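## Task

Three plates have been knocked out of their bays, and each now lies closer to its own bay than to any other. Return each to its own bay so that it rests flat within that bay's corner pieces with its cut corner toward the back left.

## Robot and tools

Robot: two arms, left_arm and right_arm, each with six joints and a parallel gripper. The names are labels only; left_arm sits on the +y side.

Frame: one scene frame for both arms. The origin is on the table surface midway between the arms, +x points out over the table, +z up. Positions are in metres, orientation is a wxyz quaternion, velocities in m/s and rad/s. The printed hand position can be off from the real one, more so at long reach.

Deck: bays are named row then column, so bay 23 is row 2, column 3. Row 1 is nearest the arms and row 4 farthest; column 1 is on the left and column 4 on the right as seen from the arms. Column 4 floors sit higher. Layout sheet: sealed 96-well plates in 12, 22, 41, 42, 43; sealed 384-well plates in 13, 23, 31, 33; the rest empty. Everything began with its cut corner at the back left. Ware positions are only known from the cameras.

execute_actions(actions, pictures): actions is a list holding one item or none. An empty list just returns the current state. An action item is {"rows": [...], "steps": n} with 1 to 15 rows and steps up to 15 (default 15); each step lasts 1/30 s, one row per step, and the final row repeats to fill the remaining steps. A wait item is {"steps": n} with n up to 300; it returns once that many steps have elapsed since the previous result, reply time included. pictures (true/false) toggles the camera images. A refused call sends nothing.

Each row is one list of 18 numbers for both arms: left_arm first, then right_arm, 9 numbers each, even when only one arm moves. Per arm: six absolute joint target angles in radians in the order waist, shoulder, elbow, forearm roll, wrist pitch, wrist roll (a joint pose, same format as the Joint positions line), then gripper position, force_limit, speed, each in -1 to 1. Stated joint ranges: elbow -2.792 to 2.792, all others -6.283 to 6.283. A target more than 0.010 rad beyond a range end and farther out than the current angle is refused; real ends may differ by 0.010 rad, and a target past the real end gets clipped there, reported as "joint sent to its limit" (possibly referring to an earlier action).

Gripper numbers: position +1 is fully open (140 mm), pads touch near -0.8, -1 closes until blocked. force_limit on parts up to 40 mm wide: about 14 N at -1, 60 N at 0, 107 N at +1. speed: about 30 mm/s at -1, 140 at 0, 250 at +1. To keep a gripper unchanged, resend its previous three values; a 0 is a real command. Fingertips extend about 33 mm past the reported point when closed and 9 mm when open, and move about 24 mm farther from the arm while closing, so leave clearance above surfaces. Fingers point along the gripper's +z and close along its y.

Motion limits: joint targets advance at most 2.09 rad/s (waist, shoulder), 3.14 (elbow), 3.93 (wrist joints), with 0.3 s to accelerate, all joints of an arm arriving together. Each target is held within a lead of the measured angle (0.456 rad waist/shoulder, 0.683 elbow, 0.854 wrist joints), and targets that would move the gripper over 70 mm from its measured spot get scaled back. Arms keep driving toward the last row while you think or wait, until they settle or a step is HELD.

Results: a state line per arm with end_effector_position, end_effector_quat_wxyz and velocities; Joint positions and Joint velocities per arm in column order; joint torques in the same order (offset, scaled and noisy). object_status: 0 moving, 1 blocked while opening, 2 blocked while closing (a grip), 3 reached the target or pads met (a thin part might still be held). Grip by sending -1 and confirm status 2. To squeeze harder while at status 2, raise force_limit and nudge position between -1 and -0.98. position_measured is in counts: 3 fully open, 230 pads touching, not linear. HELD marks steps where your row was partly or wholly not sent; "joint command not followed" means the clearance check altered joint targets while the rest of the row still ran. MOTOR HOT warns of overheating before an OVER-TEMPERATURE FAULT brakes the arm.

Cameras: cam_left_wrist and cam_right_wrist, 504x504 fisheye wrist views with given calibration (K, D, T_world_to_cam), accurate to roughly 0.5 degrees and 2.5 mm. zoom_image(camera, region) returns a finer view of [x0, y0, x1, y1] pixels of that camera's latest image, origin top-left, at most 504 by 504.

finished_scene(scene): ends the current scene (pass its number) irreversibly and reports success; the next task then appears. Replying without a tool call ends everything.

Avoid: torque over a joint's load limit (waist/shoulder 316, elbow 148, wrist joints 41.8 N m, held weight included) or an outside force of 144 N, each stopping the arm for 10 s; arms colliding or pressing each other; drops, slips, slams and hard pushes; anything leaving the table. Held parts may be tugged briefly, so grip firmly. At the end, release every plate, confirm it lies flat and correctly oriented on its own, and move the arms clear.

Each tool is called after ">>>" by a JSON object that holds its "fn" and its "kwargs".

## Session

>>> {"fn": "execute_actions", "kwargs": {"actions": []}}

Scene clock: 0.00 s of 9600.00 s.
left_arm: end_effector_position=(+0.7155, +0.4391, +0.3219) position_measured=3 object_status=3 end_effector_quat_wxyz=(+0.000, +0.995, -0.100, +0.000) end_effector_velocity=(+0.001, -0.000, +0.001) end_effector_angular_velocity=(-0.000, -0.002, -0.000) | right_arm: end_effector_position=(+0.6514, -0.5635, +0.3233) position_measured=3 object_status=3 end_effector_quat_wxyz=(-0.000, +0.997, -0.082, +0.000) end_effector_velocity=(-0.001, -0.000, -0.001) end_effector_angular_velocity=(-0.001, +0.002, +0.000)
Joint positions: left_arm=[-0.052  0.165  1.603 -0.001  1.373  1.517] | right_arm=[-0.053  0.163  1.603  0.001  1.375  1.518]
Joint velocities: left_arm=[-0.    -0.    -0.001  0.    -0.001 -0.   ] | right_arm=[ 0.    -0.     0.001 -0.001  0.001  0.   ]
Joint torques (N m, as the joint torque sensors report them, + toward a larger angle): no reading

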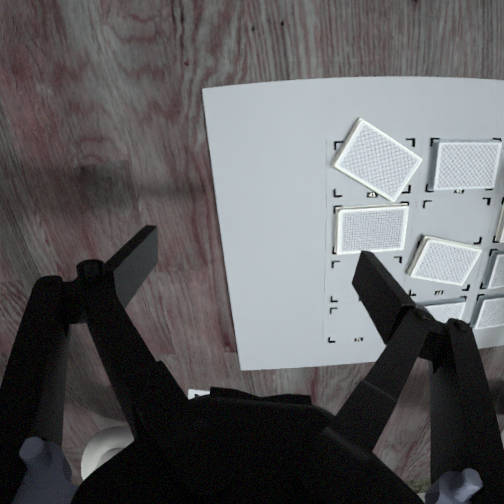

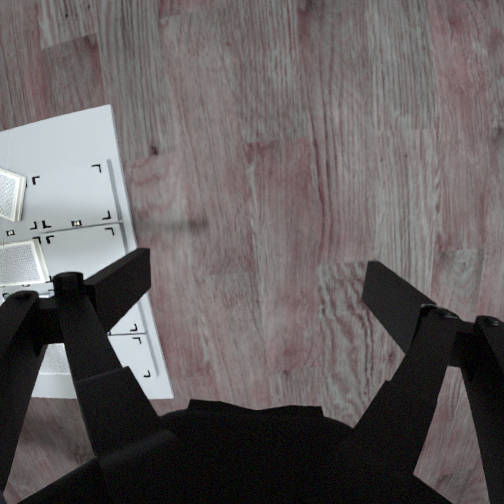

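>>> {"fn": "execute_actions", "kwargs": {"actions": [{"rows":[[-0.6,0.165,1.603,0,1.373,0.97,1,0,0,-0.9,0.163,1.603,0,1.375,1.518,1,0,0]],"steps":15}]}}

>>> {"fn": "execute_actions", "kwargs": {"actions": [{"steps":20}]}}

Scene clock: 19.57 s of 9600.00 s.
left_arm: end_effector_position=(+0.6420, +0.2452, +0.3220) position_measured=3 object_status=3 end_effector_quat_wxyz=(+0.000, +0.995, -0.096, +0.000) end_effector_velocity=(-0.246, -0.427, -0.001) end_effector_angular_velocity=(+0.001, +0.001, -0.037) | right_arm: end_effector_position=(+0.5857, -0.7599, +0.3233) position_measured=3 object_status=3 end_effector_quat_wxyz=(-0.000, +0.971, -0.239, +0.000) end_effector_velocity=(-0.228, -0.435, +0.000) end_effector_angular_velocity=(-0.001, +0.001, -0.756)
Joint positions: left_arm=[-0.372  0.165  1.603 -0.     1.373  1.189] | right_arm=[-0.373  0.163  1.603  0.001  1.375  1.518]
Joint velocities: left_arm=[-0.757  0.001  0.     0.001 -0.    -0.721] | right_arm=[-0.756  0.    -0.001 -0.001  0.002  0.   ]
Joint torques (N m, as the joint torque sensors report them, + toward a larger angle): left_arm=[ -2.58 -62.15 -41.85   4.03  -0.42  -0.04] | right_arm=[ -1.29 -56.28 -39.     4.11  -0.04  -0.36]
Steps of this call (steps 1 to 90: nothing new was sent; then 16.07 s passed at rest; steps 91 to 105: all 15 steps of this action). Readings (joint positions | what the end effector reports):
91: left_arm=[-0.052 0.165 1.603 -0.001 1.373 1.517] | right_arm=[-0.053 0.163 1.603 0.001 1.375 1.518] | left_arm position_measured=3 object_status=3 | right_arm position_measured=3 object_status=3
92: left_arm=[-0.056 0.165 1.603 -0.001 1.373 1.511] | right_arm=[-0.057 0.163 1.603 0.001 1.375 1.518] | left_arm position_measured=3 object_status=3 | right_arm position_measured=3 object_status=3
94: left_arm=[-0.088 0.165 1.603 -0.001 1.373 1.473] | right_arm=[-0.089 0.163 1.603 0.001 1.375 1.518] | left_arm position_measured=3 object_status=3 | right_arm position_measured=3 object_status=3
98: left_arm=[-0.193 0.165 1.603 -0.001 1.373 1.360] | right_arm=[-0.194 0.163 1.603 0.001 1.375 1.518] | left_arm position_measured=3 object_status=3 | right_arm position_measured=3 object_status=3
105: the state above
camera_calibration (this result's frames):
cam_left_wrist: T_world_to_cam=[[-0.0644091, -0.997618, -0.0246826, 0.297613], [-0.902229, 0.0476459, 0.428616, 0.428565], [-0.426419, 0.0498761, -0.903149, 0.738949], [0, 0, 0, 1]] pos_world=[0.720935, 0.239629, 0.491037]
cam_right_wrist: T_world_to_cam=[[-0.426093, -0.904215, -0.0289762, -0.424428], [-0.880725, 0.407276, 0.241763, 0.770426], [-0.206804, 0.128533, -0.969903, 0.707541], [0, 0, 0, 1]] pos_world=[0.644011, -0.788493, 0.487688]

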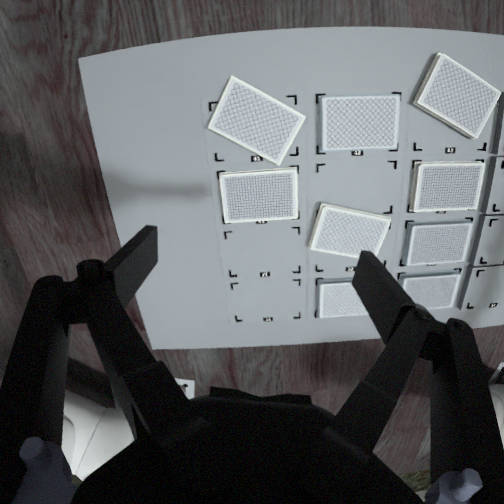

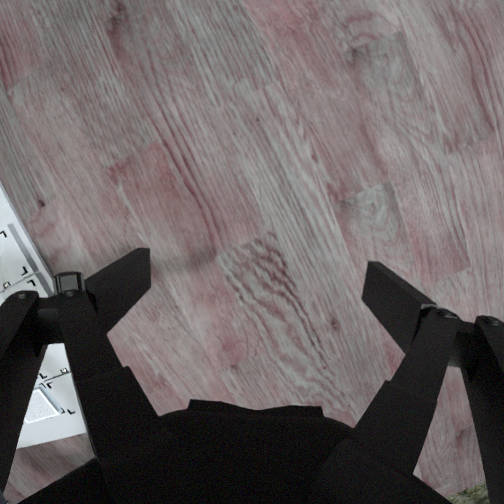

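Scene clock: 20.23 s of 9600.00 s.
left_arm: end_effector_position=(+0.5541, +0.1260, +0.3220) position_measured=3 object_status=3 end_effector_quat_wxyz=(+0.000, +0.995, -0.101, +0.000) end_effector_velocity=(+0.000, -0.001, +0.000) end_effector_angular_velocity=(-0.000, +0.000, -0.002) | right_arm: end_effector_position=(+0.3684, -1.0004, +0.3233) position_measured=3 object_status=3 end_effector_quat_wxyz=(+0.000, +0.881, -0.474, +0.000) end_effector_velocity=(-0.284, -0.188, +0.000) end_effector_angular_velocity=(-0.001, +0.001, -0.522)
Joint positions: left_arm=[-0.6    0.165  1.603  0.     1.373  0.97 ] | right_arm=[-0.876  0.163  1.603 -0.     1.375  1.518]
Joint velocities: left_arm=[-0.     0.001 -0.001 -0.     0.     0.001] | right_arm=[-0.523 -0.    -0.    -0.001 -0.    -0.   ]
Joint torques (N m, as the joint torque sensors report them, + toward a larger angle): left_arm=[ -1.93 -63.26 -41.62   4.19  -0.51  -0.18] | right_arm=[ 14.4  -62.29 -38.38   4.77   0.11  -0.2 ]
Steps of this call (steps 1 to 20: the robot went on to your last target). Readings (joint positions | what the end effector reports):
1: left_arm=[-0.397 0.165 1.603 -0.000 1.373 1.164] | right_arm=[-0.398 0.163 1.603 0.001 1.375 1.518] | left_arm position_measured=3 object_status=3 | right_arm position_measured=3 object_status=3
2: left_arm=[-0.423 0.165 1.603 -0.000 1.373 1.140] | right_arm=[-0.424 0.163 1.603 0.001 1.375 1.518] | left_arm position_measured=3 object_status=3 | right_arm position_measured=3 object_status=3
4: left_arm=[-0.474 0.165 1.603 -0.000 1.373 1.091] | right_arm=[-0.475 0.163 1.603 0.001 1.375 1.518] | left_arm position_measured=3 object_status=3 | right_arm position_measured=3 object_status=3
8: left_arm=[-0.572 0.165 1.603 -0.000 1.373 0.997] | right_arm=[-0.577 0.163 1.603 0.001 1.375 1.518] | left_arm position_measured=3 object_status=3 | right_arm position_measured=3 object_status=3
20: the state above
camera_calibration (this result's frames):
cam_left_wrist: T_world_to_cam=[[-0.0738518, -0.996959, -0.024876, 0.178289], [-0.901856, 0.0561181, 0.428377, 0.353765], [-0.425678, 0.054071, -0.903258, 0.706532], [0, 0, 0, 1]] pos_world=[0.632967, 0.119691, 0.49107]
cam_right_wrist: T_world_to_cam=[[-0.809525, -0.586396, -0.0284235, -0.275521], [-0.574748, 0.781713, 0.242052, 0.938773], [-0.119719, 0.212284, -0.969847, 0.745224], [0, 0, 0, 1]] pos_world=[0.405735, -1.05361, 0.48769]

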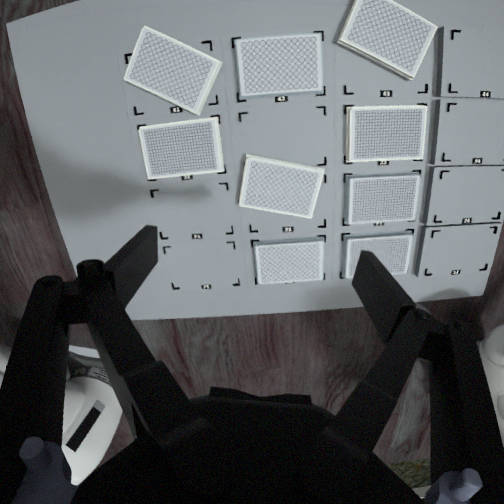

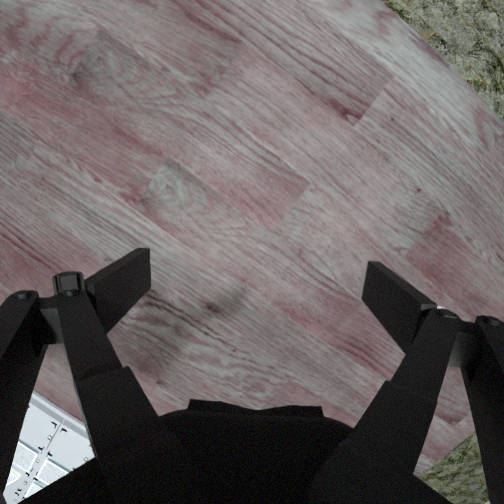

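>>> {"fn": "execute_actions", "kwargs": {"actions": [{"rows":[[-0.7006,0.2207,1.8037,0,1.1166,0.667,1,0,0,-0.9,0.163,1.603,0,1.375,1.518,1,0,0]],"steps":15}], "pictures": false}}

>>> {"fn": "execute_actions", "kwargs": {"actions": [{"steps":10}]}}

Scene clock: 65.43 s of 9600.00 s.
left_arm: end_effector_position=(+0.5000, +0.0897, +0.1801) position_measured=3 object_status=3 end_effector_quat_wxyz=(+0.000, +1.000, -0.000, +0.000) end_effector_velocity=(+0.000, -0.001, +0.001) end_effector_angular_velocity=(-0.004, -0.004, +0.001) | right_arm: end_effector_position=(+0.3555, -1.0088, +0.3233) position_measured=3 object_status=3 end_effector_quat_wxyz=(+0.000, +0.875, -0.484, +0.000) end_effector_velocity=(+0.000, -0.000, +0.000) end_effector_angular_velocity=(-0.000, -0.001, -0.000)
Joint positions: left_arm=[-0.7    0.221  1.803  0.     1.117  0.667] | right_arm=[-0.9    0.163  1.603 -0.     1.375  1.518]
Joint velocities: left_arm=[-0.001 -0.002  0.001  0.001 -0.004 -0.002] | right_arm=[-0.     0.    -0.     0.001 -0.    -0.   ]
Joint torques (N m, as the joint torque sensors report them, + toward a larger angle): left_arm=[  0.18 -61.49 -38.91   3.81  -0.1   -0.04] | right_arm=[ -1.58 -56.16 -39.4    4.12   0.07  -0.33]
Steps of this call (steps 1 to 30: the robot went on to your last target; steps 31 to 90: nothing new was sent; then 41.70 s passed at rest; steps 91 to 105: all 15 steps of this action). Readings (joint positions | what the end effector reports):
91: left_arm=[-0.600 0.165 1.603 -0.000 1.373 0.969] | right_arm=[-0.900 0.163 1.603 -0.000 1.375 1.518] | left_arm position_measured=3 object_status=3 | right_arm position_measured=3 object_status=3
92: left_arm=[-0.603 0.166 1.608 -0.000 1.365 0.961] | right_arm=[-0.900 0.163 1.603 -0.000 1.375 1.518] | left_arm position_measured=3 object_status=3 | right_arm position_measured=3 object_status=3
94: left_arm=[-0.622 0.177 1.647 -0.000 1.315 0.902] | right_arm=[-0.900 0.163 1.603 -0.000 1.375 1.518] | left_arm position_measured=3 object_status=3 | right_arm position_measured=3 object_status=3
98: left_arm=[-0.671 0.204 1.744 -0.000 1.192 0.757] | right_arm=[-0.900 0.163 1.603 -0.000 1.375 1.518] | left_arm position_measured=3 object_status=3 | right_arm position_measured=3 object_status=3
105: the state above

Scene clock: 65.77 s of 9600.00 s.
left_arm: end_effector_position=(+0.4998, +0.0897, +0.1800) position_measured=3 object_status=3 end_effector_quat_wxyz=(+0.000, +1.000, -0.000, +0.000) end_effector_velocity=(+0.001, -0.001, +0.001) end_effector_angular_velocity=(-0.002, -0.001, -0.000) | right_arm: end_effector_position=(+0.3555, -1.0088, +0.3233) position_measured=3 object_status=3 end_effector_quat_wxyz=(+0.000, +0.875, -0.484, +0.000) end_effector_velocity=(-0.000, -0.000, -0.000) end_effector_angular_velocity=(-0.002, +0.001, +0.001)
Joint positions: left_arm=[-0.701  0.221  1.804  0.     1.117  0.667] | right_arm=[-0.9    0.163  1.603  0.     1.375  1.518]
Joint velocities: left_arm=[-0.    -0.    -0.002 -0.     0.    -0.   ] | right_arm=[ 0.    -0.     0.    -0.002 -0.001 -0.   ]
Joint torques (N m, as the joint torque sensors report them, + toward a larger angle): left_arm=[  0.76 -63.27 -38.96   3.62  -0.69  -0.22] | right_arm=[ -2.78 -56.62 -38.81   4.13  -0.05  -0.36]
Steps of this call (steps 1 to 10: the robot went on to your last target). Readings (joint positions | what the end effector reports):
1: left_arm=[-0.700 0.221 1.803 0.000 1.117 0.667] | right_arm=[-0.900 0.163 1.603 0.000 1.375 1.518] | left_arm position_measured=3 object_status=3 | right_arm position_measured=3 object_status=3
2: left_arm=[-0.701 0.221 1.804 0.000 1.117 0.667] | right_arm=[-0.900 0.163 1.603 0.000 1.375 1.518] | left_arm position_measured=3 object_status=3 | right_arm position_measured=3 object_status=3
4: left_arm=[-0.701 0.221 1.804 0.000 1.117 0.667] | right_arm=[-0.900 0.163 1.603 0.000 1.375 1.518] | left_arm position_measured=3 object_status=3 | right_arm position_measured=3 object_status=3
8: left_arm=[-0.701 0.221 1.804 0.000 1.117 0.667] | right_arm=[-0.900 0.163 1.603 0.000 1.375 1.518] | left_arm position_measured=3 object_status=3 | right_arm position_measured=3 object_status=3
10: the state above
camera_calibration (this result's frames):
cam_left_wrist: T_world_to_cam=[[0.128055, -0.991459, -0.0247099, 0.0330839], [-0.894659, -0.126233, 0.428544, 0.380379], [-0.428004, -0.0327702, -0.903183, 0.565993], [0, 0, 0, 1]] pos_world=[0.57832, 0.0993654, 0.349003]
cam_right_wrist: T_world_to_cam=[[-0.823165, -0.567089, -0.0284565, -0.266527], [-0.556106, 0.795075, 0.242077, 0.944707], [-0.114654, 0.215094, -0.96984, 0.746473], [0, 0, 0, 1]] pos_world=[0.391548, -1.06282, 0.487684]

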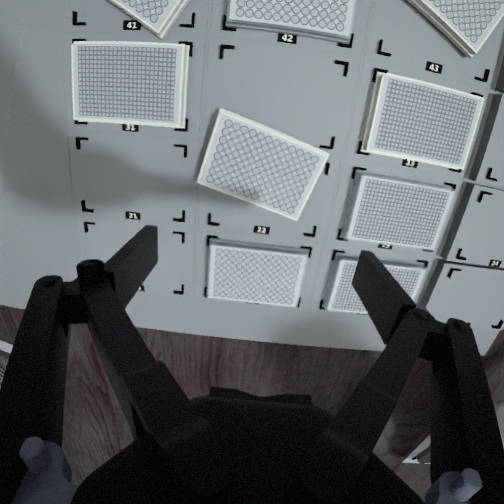

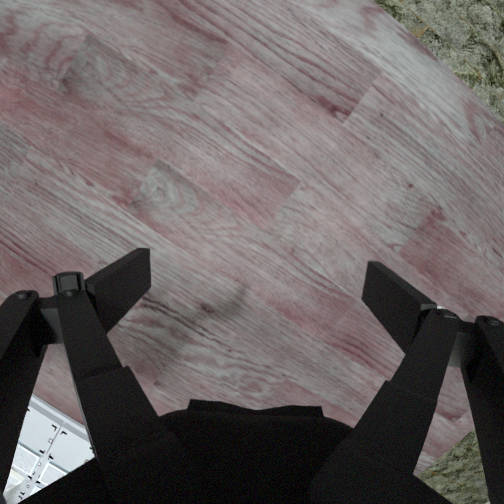

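>>> {"fn": "zoom_image", "kwargs": {"camera": "cam_left_wrist", "region": [180,90,360,270]}}

Region (180, 90, 360, 270) of cam_left_wrist's 504x504 image, scaled by 2.800, with more detail than that image has.

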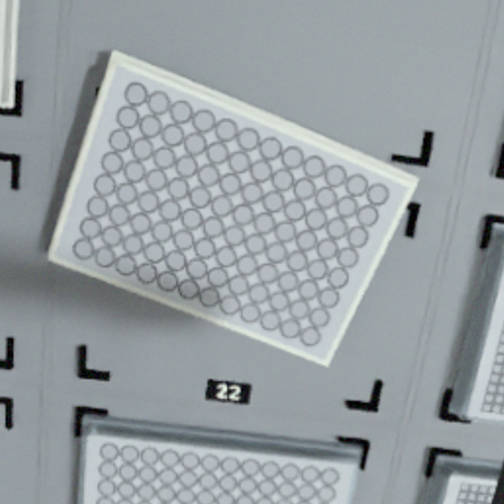

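>>> {"fn": "execute_actions", "kwargs": {"actions": [{"rows":[[-0.6563,0.3351,1.8574,0,0.9485,0.9557,1,0,0,-0.9,0.163,1.603,0,1.375,1.518,1,0,0]],"steps":15}]}}

Scene clock: 103.33 s of 9600.00 s.
left_arm: end_effector_position=(+0.5338, +0.0935, +0.0800) position_measured=3 object_status=3 end_effector_quat_wxyz=(+0.000, +0.993, -0.122, +0.000) end_effector_velocity=(+0.001, -0.000, -0.000) end_effector_angular_velocity=(-0.000, -0.000, +0.001) | right_arm: end_effector_position=(+0.3555, -1.0088, +0.3233) position_measured=3 object_status=3 end_effector_quat_wxyz=(+0.000, +0.875, -0.484, +0.000) end_effector_velocity=(-0.000, +0.000, +0.000) end_effector_angular_velocity=(+0.001, +0.000, -0.000)
Joint positions: left_arm=[-0.656  0.335  1.857 -0.     0.949  0.956] | right_arm=[-0.9    0.163  1.603  0.     1.375  1.518]
Joint velocities: left_arm=[ 0.001  0.001 -0.    -0.    -0.001  0.   ] | right_arm=[-0.     0.    -0.    -0.     0.001 -0.   ]
Joint torques (N m, as the joint torque sensors report them, + toward a larger angle): left_arm=[  0.23 -74.81 -36.19   3.56  -0.74   0.16] | right_arm=[ -1.35 -56.66 -38.96   4.19   0.07  -0.26]
Steps of this call (steps 1 to 15: the robot went on to your last target; steps 16 to 90: nothing new was sent; then 34.07 s passed at rest; steps 91 to 105: all 15 steps of this action). Readings (joint positions | what the end effector reports):
91: left_arm=[-0.701 0.221 1.804 -0.000 1.116 0.667] | right_arm=[-0.900 0.163 1.603 0.000 1.375 1.518] | left_arm position_measured=3 object_status=3 | right_arm position_measured=3 object_status=3
92: left_arm=[-0.699 0.224 1.805 -0.000 1.111 0.675] | right_arm=[-0.900 0.163 1.603 0.000 1.375 1.518] | left_arm position_measured=3 object_status=3 | right_arm position_measured=3 object_status=3
94: left_arm=[-0.690 0.247 1.816 -0.000 1.077 0.735] | right_arm=[-0.900 0.163 1.603 0.000 1.375 1.518] | left_arm position_measured=3 object_status=3 | right_arm position_measured=3 object_status=3
98: left_arm=[-0.663 0.319 1.850 -0.000 0.973 0.913] | right_arm=[-0.900 0.163 1.603 0.000 1.375 1.518] | left_arm position_measured=3 object_status=3 | right_arm position_measured=3 object_status=3
105: the state above
camera_calibration (this result's frames):
cam_left_wrist: T_world_to_cam=[[-0.115548, -0.992996, -0.0246673, 0.160256], [-0.898712, 0.0939357, 0.428361, 0.435674], [-0.423043, 0.071665, -0.903271, 0.477979], [0, 0, 0, 1]] pos_world=[0.612268, 0.0839537, 0.249072]
cam_right_wrist: T_world_to_cam=[[-0.823165, -0.567089, -0.0284554, -0.266528], [-0.556108, 0.795077, 0.242068, 0.944715], [-0.11465, 0.215086, -0.969842, 0.746465], [0, 0, 0, 1]] pos_world=[0.391549, -1.06282, 0.487684]

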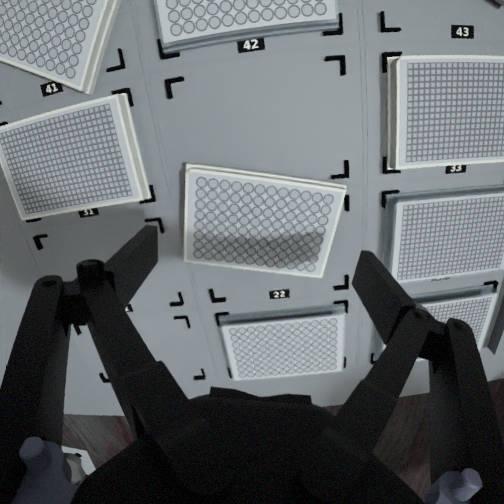

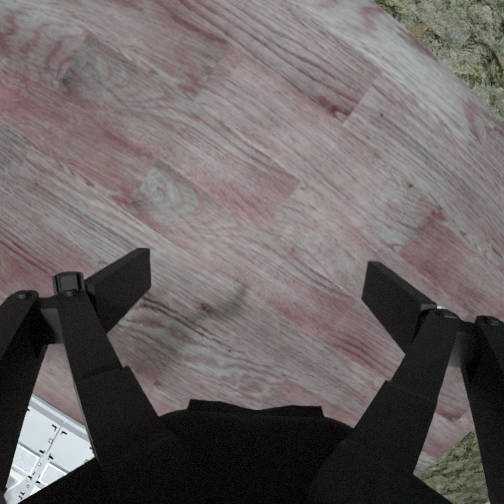

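>>> {"fn": "execute_actions", "kwargs": {"actions": [{"rows":[[-0.6563,0.3905,1.8949,0,0.8556,0.9557,1,0,0,-0.9,0.163,1.603,0,1.375,1.518,1,0,0]],"steps":15}]}}

Scene clock: 111.17 s of 9600.00 s.
left_arm: end_effector_position=(+0.5338, +0.0936, +0.0270) position_measured=3 object_status=3 end_effector_quat_wxyz=(+0.000, +0.993, -0.122, +0.000) end_effector_velocity=(-0.000, -0.000, +0.001) end_effector_angular_velocity=(-0.001, -0.001, +0.001) | right_arm: end_effector_position=(+0.3555, -1.0088, +0.3233) position_measured=3 object_status=3 end_effector_quat_wxyz=(+0.000, +0.875, -0.484, +0.000) end_effector_velocity=(-0.000, +0.000, -0.001) end_effector_angular_velocity=(+0.001, -0.000, -0.001)
Joint positions: left_arm=[-0.656  0.391  1.895 -0.     0.856  0.956] | right_arm=[-0.9    0.163  1.603  0.     1.375  1.518]
Joint velocities: left_arm=[-0.001 -0.002  0.     0.    -0.    -0.001] | right_arm=[-0.    -0.     0.001  0.001 -0.     0.   ]
Joint torques (N m, as the joint torque sensors report them, + toward a larger angle): left_arm=[ -0.55 -73.61 -32.51   3.09  -0.57  -0.35] | right_arm=[ -1.73 -56.32 -39.33   3.94   0.05  -0.47]
Steps of this call (steps 1 to 15: the robot went on to your last target; steps 16 to 90: nothing new was sent; then 4.33 s passed at rest; steps 91 to 105: all 15 steps of this action). Readings (joint positions | what the end effector reports):
91: left_arm=[-0.656 0.335 1.858 0.000 0.948 0.956] | right_arm=[-0.900 0.163 1.603 0.000 1.375 1.518] | left_arm position_measured=3 object_status=3 | right_arm position_measured=3 object_status=3
92: left_arm=[-0.656 0.339 1.860 0.000 0.940 0.956] | right_arm=[-0.900 0.163 1.603 -0.000 1.375 1.518] | left_arm position_measured=3 object_status=3 | right_arm position_measured=3 object_status=3
94: left_arm=[-0.656 0.369 1.880 0.000 0.891 0.956] | right_arm=[-0.900 0.163 1.603 0.000 1.375 1.518] | left_arm position_measured=3 object_status=3 | right_arm position_measured=3 object_status=3
98: left_arm=[-0.656 0.391 1.895 -0.000 0.856 0.956] | right_arm=[-0.900 0.163 1.603 0.000 1.375 1.518] | left_arm position_measured=3 object_status=3 | right_arm position_measured=3 object_status=3
105: the state above
camera_calibration (this result's frames):
cam_left_wrist: T_world_to_cam=[[-0.115599, -0.992987, -0.0247763, 0.159074], [-0.898691, 0.0939319, 0.428405, 0.458386], [-0.423074, 0.0717893, -0.903247, 0.430075], [0, 0, 0, 1]] pos_world=[0.61229, 0.0840267, 0.19603]
cam_right_wrist: T_world_to_cam=[[-0.823167, -0.567086, -0.0284556, -0.266523], [-0.556104, 0.795079, 0.242068, 0.944716], [-0.114649, 0.215087, -0.969842, 0.746466], [0, 0, 0, 1]] pos_world=[0.391549, -1.06282, 0.487684]

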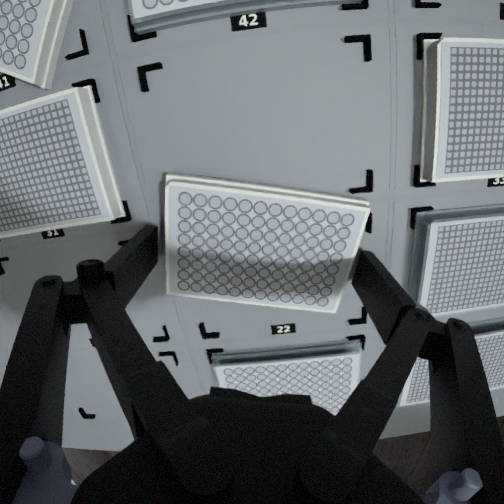

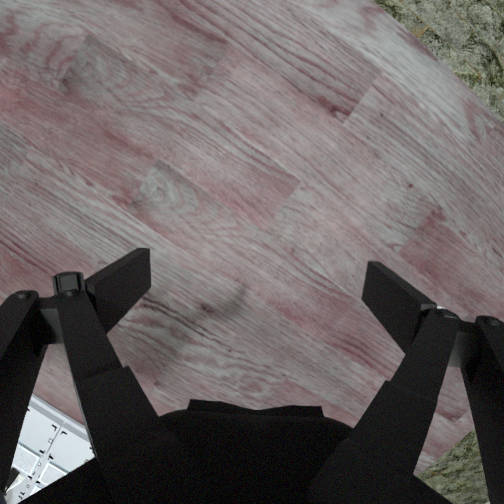

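>>> {"fn": "execute_actions", "kwargs": {"actions": [{"rows":[[-0.6563,0.3905,1.8949,0,0.8556,0.9557,-1,0,-0.6,-0.9,0.163,1.603,0,1.375,1.518,1,0,0]],"steps":15}]}}

Scene clock: 116.37 s of 9600.00 s.
left_arm: end_effector_position=(+0.5338, +0.0936, +0.0271) position_measured=34 object_status=2 end_effector_quat_wxyz=(+0.000, +0.993, -0.122, +0.000) end_effector_velocity=(-0.000, +0.001, -0.001) end_effector_angular_velocity=(+0.001, +0.001, -0.000) | right_arm: end_effector_position=(+0.3555, -1.0088, +0.3233) position_measured=3 object_status=3 end_effector_quat_wxyz=(+0.000, +0.875, -0.484, +0.000) end_effector_velocity=(-0.000, +0.000, +0.000) end_effector_angular_velocity=(+0.000, +0.001, +0.001)
Joint positions: left_arm=[-0.656  0.39   1.895  0.     0.856  0.956] | right_arm=[-0.9    0.163  1.603  0.     1.375  1.518]
Joint velocities: left_arm=[-0.     0.001  0.001  0.001 -0.001 -0.   ] | right_arm=[ 0.    -0.    -0.    -0.001  0.001 -0.001]
Joint torques (N m, as the joint torque sensors report them, + toward a larger angle): left_arm=[ -2.67 -60.73 -25.95   2.57  -2.09   0.26] | right_arm=[ -2.04 -55.73 -39.01   4.11   0.08  -0.24]
Steps of this call (steps 1 to 15: the robot went on to your last target; steps 16 to 90: nothing new was sent; then 1.70 s passed at rest; steps 91 to 105: all 15 steps of this action). Readings (joint positions | what the end effector reports):
91: left_arm=[-0.656 0.390 1.895 0.000 0.856 0.956] | right_arm=[-0.900 0.163 1.603 0.000 1.375 1.518] | left_arm position_measured=3 object_status=0 | right_arm position_measured=3 object_status=3
92: left_arm=[-0.656 0.390 1.895 0.000 0.856 0.956] | right_arm=[-0.900 0.163 1.603 0.000 1.375 1.518] | left_arm position_measured=5 object_status=0 | right_arm position_measured=3 object_status=3
94: left_arm=[-0.656 0.390 1.895 0.000 0.856 0.956] | right_arm=[-0.900 0.163 1.603 0.000 1.375 1.518] | left_arm position_measured=13 object_status=0 | right_arm position_measured=3 object_status=3
98: left_arm=[-0.656 0.390 1.895 0.000 0.856 0.956] | right_arm=[-0.900 0.163 1.603 0.000 1.375 1.518] | left_arm position_measured=29 object_status=0 | right_arm position_measured=3 object_status=3
105: the state above
camera_calibration (this result's frames):
cam_left_wrist: T_world_to_cam=[[-0.115668, -0.992981, -0.024694, 0.15911], [-0.898739, 0.0940393, 0.428282, 0.458331], [-0.422954, 0.071732, -0.903308, 0.430112], [0, 0, 0, 1]] pos_world=[0.612242, 0.0840395, 0.196158]
cam_right_wrist: T_world_to_cam=[[-0.823167, -0.567086, -0.0284556, -0.266523], [-0.556104, 0.795079, 0.242068, 0.944716], [-0.114649, 0.215087, -0.969842, 0.746466], [0, 0, 0, 1]] pos_world=[0.391549, -1.06282, 0.487684]

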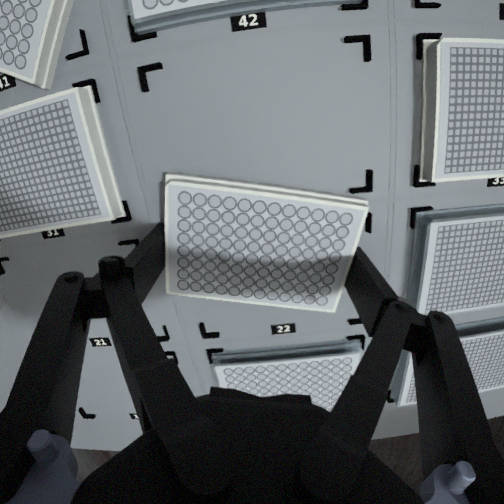

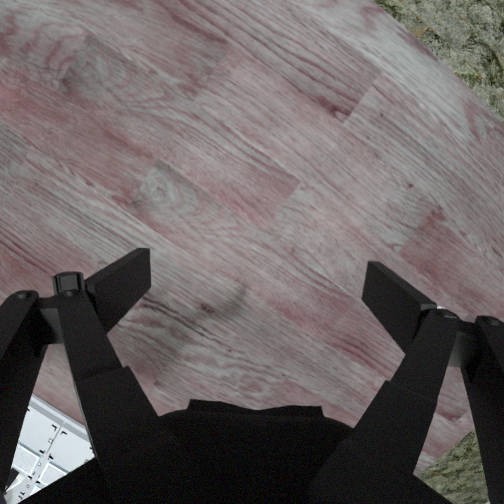

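>>> {"fn": "execute_actions", "kwargs": {"actions": [{"rows":[[-0.6563,0.3351,1.8574,0,0.9485,0.9557,-1,0,-0.6,-0.9,0.163,1.603,0,1.375,1.518,1,0,0]],"steps":15}]}}

Scene clock: 121.60 s of 9600.00 s.
left_arm: end_effector_position=(+0.5337, +0.0936, +0.0799) position_measured=34 object_status=2 end_effector_quat_wxyz=(+0.000, +0.993, -0.122, +0.000) end_effector_velocity=(+0.001, -0.000, +0.000) end_effector_angular_velocity=(-0.001, -0.000, -0.001) | right_arm: end_effector_position=(+0.3555, -1.0088, +0.3233) position_measured=3 object_status=3 end_effector_quat_wxyz=(+0.000, +0.875, -0.484, +0.000) end_effector_velocity=(-0.001, -0.001, +0.000) end_effector_angular_velocity=(-0.001, +0.002, +0.001)
Joint positions: left_arm=[-0.656  0.335  1.858  0.     0.948  0.956] | right_arm=[-0.9    0.163  1.603  0.     1.375  1.518]
Joint velocities: left_arm=[ 0.     0.    -0.001 -0.     0.     0.002] | right_arm=[-0.     0.    -0.001 -0.002  0.    -0.001]
Joint torques (N m, as the joint torque sensors report them, + toward a larger angle): left_arm=[  0.45 -70.35 -35.74   3.34  -0.58   0.09] | right_arm=[ -2.54 -56.21 -39.36   4.13   0.02  -0.28]
Steps of this call (steps 1 to 15: the robot went on to your last target; steps 16 to 90: nothing new was sent; then 1.73 s passed at rest; steps 91 to 105: all 15 steps of this action). Readings (joint positions | what the end effector reports):
91: left_arm=[-0.656 0.390 1.895 -0.000 0.856 0.956] | right_arm=[-0.900 0.163 1.603 0.000 1.375 1.518] | left_arm position_measured=34 object_status=2 | right_arm position_measured=3 object_status=3
92: left_arm=[-0.656 0.387 1.892 -0.000 0.864 0.956] | right_arm=[-0.900 0.163 1.603 0.000 1.375 1.518] | left_arm position_measured=34 object_status=2 | right_arm position_measured=3 object_status=3
94: left_arm=[-0.656 0.358 1.872 -0.000 0.913 0.956] | right_arm=[-0.900 0.163 1.603 0.000 1.375 1.518] | left_arm position_measured=34 object_status=2 | right_arm position_measured=3 object_status=3
98: left_arm=[-0.656 0.335 1.858 0.000 0.948 0.956] | right_arm=[-0.900 0.163 1.603 0.000 1.375 1.518] | left_arm position_measured=34 object_status=2 | right_arm position_measured=3 object_status=3
105: the state above
camera_calibration (this result's frames):
cam_left_wrist: T_world_to_cam=[[-0.115701, -0.992973, -0.024841, 0.160439], [-0.89866, 0.0939934, 0.428456, 0.435616], [-0.423111, 0.0718966, -0.903221, 0.477845], [0, 0, 0, 1]] pos_world=[0.612215, 0.0840115, 0.248942]
cam_right_wrist: T_world_to_cam=[[-0.823167, -0.567086, -0.0284558, -0.266523], [-0.556104, 0.795079, 0.24207, 0.944714], [-0.11465, 0.215088, -0.969841, 0.746466], [0, 0, 0, 1]] pos_world=[0.391549, -1.06282, 0.487683]

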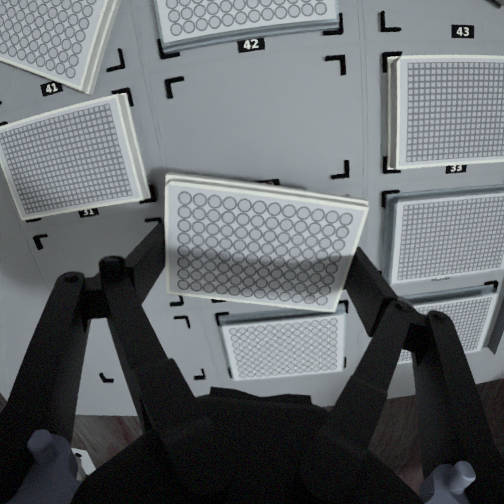

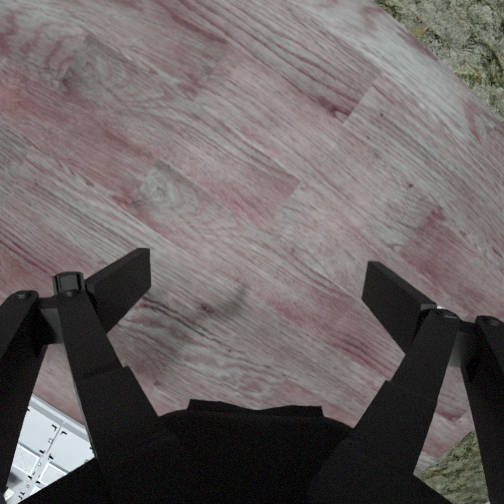

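>>> {"fn": "zoom_image", "kwargs": {"camera": "cam_left_wrist", "region": [140,0,400,200]}}

>>> {"fn": "zoom_image", "kwargs": {"camera": "cam_left_wrist", "region": [160,280,400,400]}}

Region (140, 0, 400, 200) of cam_left_wrist's 504x504 image, scaled by 1.938, with more detail than that image has; it fills the top 388 rows of this view, and the rest is white.

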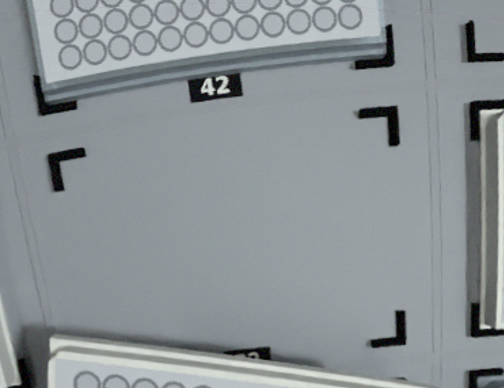

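Region (160, 280, 400, 400) of cam_left_wrist's 504x504 image, scaled by 2.100, with more detail than that image has.

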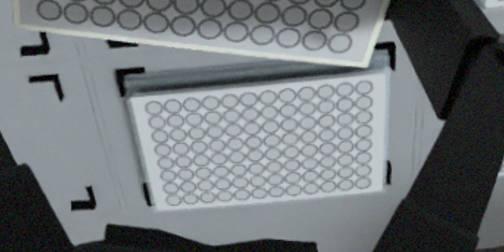

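>>> {"fn": "execute_actions", "kwargs": {"actions": [{"rows":[[-0.6993,0.3482,1.9055,0,0.8873,0.666,-1,0,-0.6,-0.9,0.163,1.603,0,1.375,1.518,1,0,0]],"steps":15}]}}

Scene clock: 153.13 s of 9600.00 s.
left_arm: end_effector_position=(+0.5048, +0.0847, +0.0500) position_measured=34 object_status=2 end_effector_quat_wxyz=(+0.000, +1.000, +0.001, +0.000) end_effector_velocity=(-0.001, +0.000, -0.001) end_effector_angular_velocity=(+0.001, +0.001, -0.000) | right_arm: end_effector_position=(+0.3555, -1.0088, +0.3233) position_measured=3 object_status=3 end_effector_quat_wxyz=(+0.000, +0.875, -0.484, +0.000) end_effector_velocity=(+0.000, +0.000, +0.000) end_effector_angular_velocity=(+0.000, +0.000, +0.001)
Joint positions: left_arm=[-0.699  0.348  1.905 -0.     0.887  0.666] | right_arm=[-0.9    0.163  1.603  0.     1.375  1.518]
Joint velocities: left_arm=[-0.001  0.     0.001 -0.    -0.001 -0.   ] | right_arm=[ 0.     0.    -0.    -0.     0.    -0.001]
Joint torques (N m, as the joint torque sensors report them, + toward a larger angle): left_arm=[  1.2  -68.86 -32.81   2.89  -0.7    0.04] | right_arm=[ -1.94 -56.3  -39.38   4.14   0.08  -0.34]
Steps of this call (steps 1 to 15: the robot went on to your last target; steps 16 to 90: nothing new was sent; then 28.03 s passed at rest; steps 91 to 105: all 15 steps of this action). Readings (joint positions | what the end effector reports):
91: left_arm=[-0.656 0.335 1.857 -0.000 0.949 0.956] | right_arm=[-0.900 0.163 1.603 0.000 1.375 1.518] | left_arm position_measured=34 object_status=2 | right_arm position_measured=3 object_status=3
92: left_arm=[-0.657 0.335 1.859 -0.000 0.947 0.947] | right_arm=[-0.900 0.163 1.603 0.000 1.375 1.518] | left_arm position_measured=34 object_status=2 | right_arm position_measured=3 object_status=3
94: left_arm=[-0.666 0.338 1.869 -0.000 0.934 0.888] | right_arm=[-0.900 0.163 1.603 0.000 1.375 1.518] | left_arm position_measured=34 object_status=2 | right_arm position_measured=3 object_status=3
98: left_arm=[-0.695 0.347 1.901 -0.000 0.893 0.695] | right_arm=[-0.900 0.163 1.603 0.000 1.375 1.518] | left_arm position_measured=34 object_status=2 | right_arm position_measured=3 object_status=3
105: the state above
camera_calibration (this result's frames):
cam_left_wrist: T_world_to_cam=[[0.130356, -0.991161, -0.0246562, 0.0231319], [-0.894347, -0.128285, 0.428586, 0.439924], [-0.427961, -0.0338177, -0.903164, 0.450655], [0, 0, 0, 1]] pos_world=[0.583292, 0.0946033, 0.21904]
cam_right_wrist: T_world_to_cam=[[-0.823167, -0.567086, -0.0284556, -0.266523], [-0.556104, 0.795079, 0.24207, 0.944714], [-0.11465, 0.215088, -0.969841, 0.746466], [0, 0, 0, 1]] pos_world=[0.391549, -1.06282, 0.487683]

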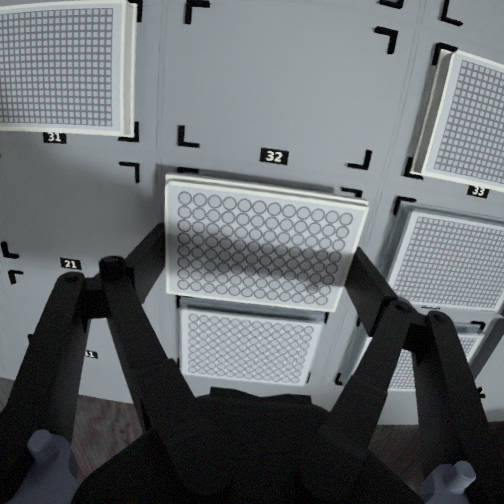

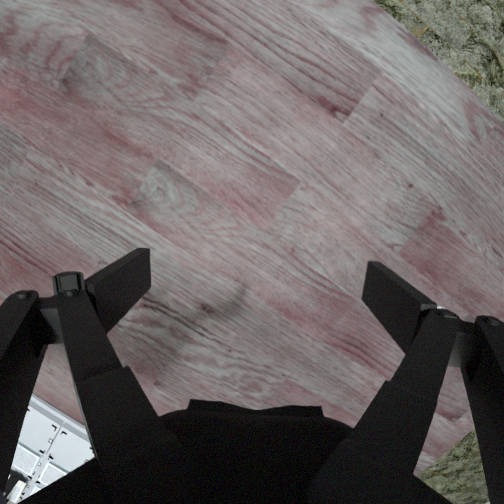

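>>> {"fn": "execute_actions", "kwargs": {"actions": [{"rows":[[-0.6993,0.368,1.9177,0,0.8553,0.666,-1,0,-0.6,-0.9,0.163,1.603,0,1.375,1.518,1,0,0]],"steps":12}]}}

>>> {"fn": "zoom_image", "kwargs": {"camera": "cam_left_wrist", "region": [130,130,410,350]}}

Scene clock: 159.30 s of 9600.00 s.
left_arm: end_effector_position=(+0.5047, +0.0847, +0.0320) position_measured=34 object_status=2 end_effector_quat_wxyz=(+0.000, +1.000, +0.001, +0.000) end_effector_velocity=(-0.001, +0.001, -0.001) end_effector_angular_velocity=(+0.002, +0.001, -0.001) | right_arm: end_effector_position=(+0.3555, -1.0088, +0.3233) position_measured=3 object_status=3 end_effector_quat_wxyz=(+0.000, +0.875, -0.484, +0.000) end_effector_velocity=(+0.001, -0.000, +0.000) end_effector_angular_velocity=(-0.001, -0.001, +0.000)
Joint positions: left_arm=[-0.699  0.368  1.918  0.     0.855  0.666] | right_arm=[-0.9    0.163  1.603  0.     1.375  1.518]
Joint velocities: left_arm=[-0.     0.     0.001  0.     0.001  0.001] | right_arm=[ 0.    -0.    -0.001  0.001 -0.    -0.   ]
Joint torques (N m, as the joint torque sensors report them, + toward a larger angle): left_arm=[ -0.63 -74.81 -32.6    2.96  -0.51   0.  ] | right_arm=[ -1.36 -56.65 -39.34   4.11   0.03  -0.28]
Steps of this call (steps 1 to 15: the robot went on to your last target; steps 16 to 90: nothing new was sent; then 2.77 s passed at rest; steps 91 to 102: all 12 steps of this action). Readings (joint positions | what the end effector reports):
91: left_arm=[-0.699 0.348 1.906 0.000 0.887 0.666] | right_arm=[-0.900 0.163 1.603 0.000 1.375 1.518] | left_arm position_measured=34 object_status=2 | right_arm position_measured=3 object_status=3
92: left_arm=[-0.699 0.352 1.908 0.000 0.879 0.666] | right_arm=[-0.900 0.163 1.603 0.000 1.375 1.518] | left_arm position_measured=34 object_status=2 | right_arm position_measured=3 object_status=3
94: left_arm=[-0.699 0.366 1.917 0.000 0.858 0.666] | right_arm=[-0.900 0.163 1.603 0.000 1.375 1.518] | left_arm position_measured=34 object_status=2 | right_arm position_measured=3 object_status=3
98: left_arm=[-0.699 0.368 1.918 0.000 0.855 0.666] | right_arm=[-0.900 0.163 1.603 0.000 1.375 1.518] | left_arm position_measured=34 object_status=2 | right_arm position_measured=3 object_status=3
102: the state above
camera_calibration (this result's frames):
cam_left_wrist: T_world_to_cam=[[0.130296, -0.991169, -0.0246535, 0.0227339], [-0.894388, -0.128232, 0.428517, 0.447581], [-0.427894, -0.0337845, -0.903197, 0.434374], [0, 0, 0, 1]] pos_world=[0.583215, 0.0946027, 0.20109]
cam_right_wrist: T_world_to_cam=[[-0.823167, -0.567086, -0.0284556, -0.266523], [-0.556104, 0.795079, 0.24207, 0.944714], [-0.11465, 0.215088, -0.969841, 0.746466], [0, 0, 0, 1]] pos_world=[0.391549, -1.06282, 0.487683]

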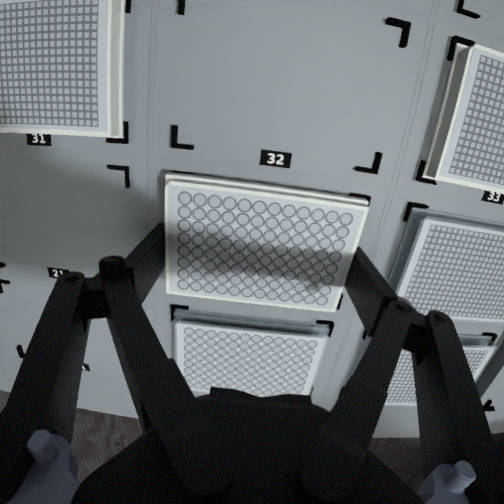

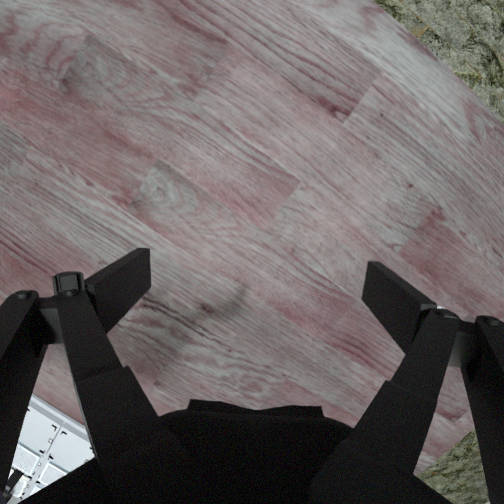

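Region (130, 130, 410, 350) of cam_left_wrist's 504x504 image, scaled by 1.800, with more detail than that image has; it fills the top 396 rows of this view, and the rest is white.

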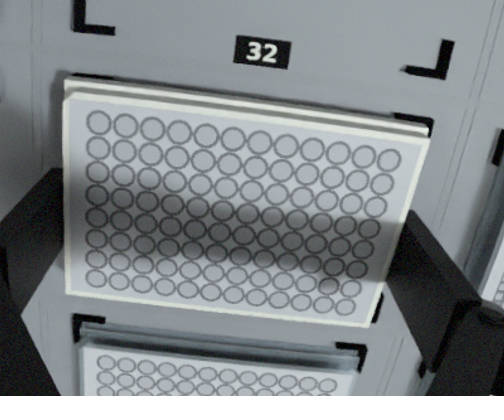

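>>> {"fn": "execute_actions", "kwargs": {"actions": [{"rows":[[-0.6993,0.3746,1.9218,0,0.8446,0.666,-1,0,-0.6,-0.9,0.163,1.603,0,1.375,1.518,1,0,0]],"steps":10}]}}

>>> {"fn": "zoom_image", "kwargs": {"camera": "cam_left_wrist", "region": [130,130,410,350]}}

Scene clock: 164.40 s of 9600.00 s.
left_arm: end_effector_position=(+0.5048, +0.0847, +0.0262) position_measured=34 object_status=2 end_effector_quat_wxyz=(+0.000, +1.000, +0.001, +0.000) end_effector_velocity=(+0.000, +0.001, -0.000) end_effector_angular_velocity=(+0.002, -0.001, -0.001) | right_arm: end_effector_position=(+0.3555, -1.0088, +0.3233) position_measured=3 object_status=3 end_effector_quat_wxyz=(+0.000, +0.875, -0.484, +0.000) end_effector_velocity=(-0.000, +0.001, -0.001) end_effector_angular_velocity=(+0.002, -0.000, +0.000)
Joint positions: left_arm=[-0.699  0.374  1.922 -0.     0.845  0.666] | right_arm=[-0.9    0.163  1.603  0.     1.375  1.518]
Joint velocities: left_arm=[ 0.    -0.     0.001  0.003  0.    -0.   ] | right_arm=[ 0.    -0.     0.001  0.001  0.001 -0.   ]
Joint torques (N m, as the joint torque sensors report them, + toward a larger angle): left_arm=[ 10.63 -44.95  -8.32   7.     1.39  -0.13] | right_arm=[ -2.36 -54.8  -38.8    4.14  -0.01  -0.45]
Steps of this call (steps 1 to 15: the robot went on to your last target; steps 16 to 90: nothing new was sent; then 1.77 s passed at rest; steps 91 to 100: all 10 steps of this action). Readings (joint positions | what the end effector reports):
91: left_arm=[-0.699 0.368 1.918 -0.000 0.855 0.666] | right_arm=[-0.900 0.163 1.603 0.000 1.375 1.518] | left_arm position_measured=34 object_status=2 | right_arm position_measured=3 object_status=3
92: left_arm=[-0.699 0.371 1.919 -0.000 0.850 0.666] | right_arm=[-0.900 0.163 1.603 0.000 1.375 1.518] | left_arm position_measured=34 object_status=2 | right_arm position_measured=3 object_status=3
94: left_arm=[-0.699 0.374 1.921 -0.000 0.845 0.666] | right_arm=[-0.900 0.163 1.603 0.000 1.375 1.518] | left_arm position_measured=34 object_status=2 | right_arm position_measured=3 object_status=3
98: left_arm=[-0.699 0.374 1.922 -0.000 0.845 0.666] | right_arm=[-0.900 0.163 1.603 0.000 1.375 1.518] | left_arm position_measured=34 object_status=2 | right_arm position_measured=3 object_status=3
100: the state above
camera_calibration (this result's frames):
cam_left_wrist: T_world_to_cam=[[0.130486, -0.991152, -0.024294, 0.0224579], [-0.894411, -0.128252, 0.428462, 0.450125], [-0.427787, -0.0341796, -0.903233, 0.429068], [0, 0, 0, 1]] pos_world=[0.583216, 0.094654, 0.195233]
cam_right_wrist: T_world_to_cam=[[-0.823167, -0.567086, -0.0284558, -0.266523], [-0.556104, 0.795079, 0.24207, 0.944714], [-0.11465, 0.215088, -0.969841, 0.746466], [0, 0, 0, 1]] pos_world=[0.391549, -1.06282, 0.487683]

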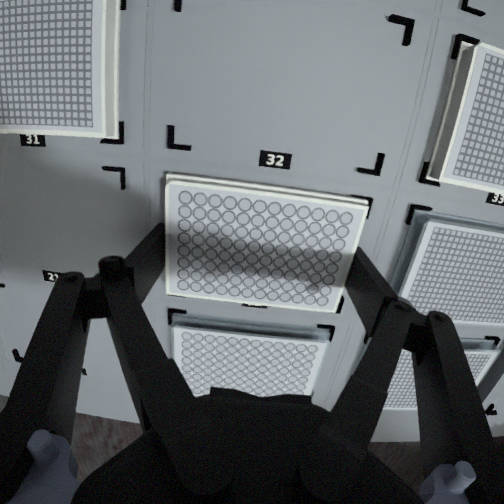

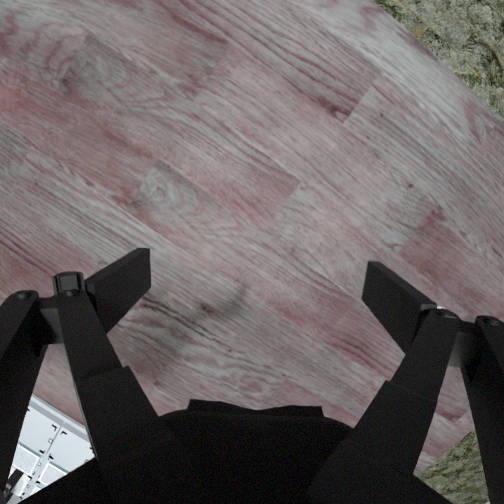

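Region (130, 130, 410, 350) of cam_left_wrist's 504x504 image, scaled by 1.800, with more detail than that image has; it fills the top 396 rows of this view, and the rest is white.

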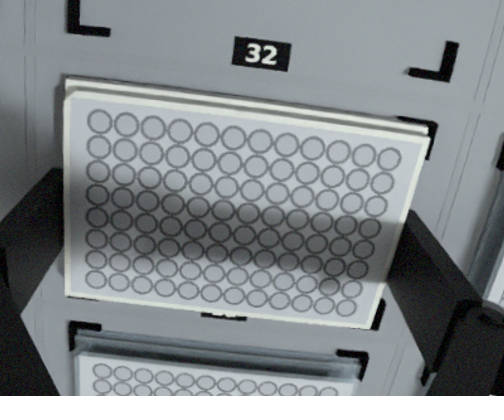

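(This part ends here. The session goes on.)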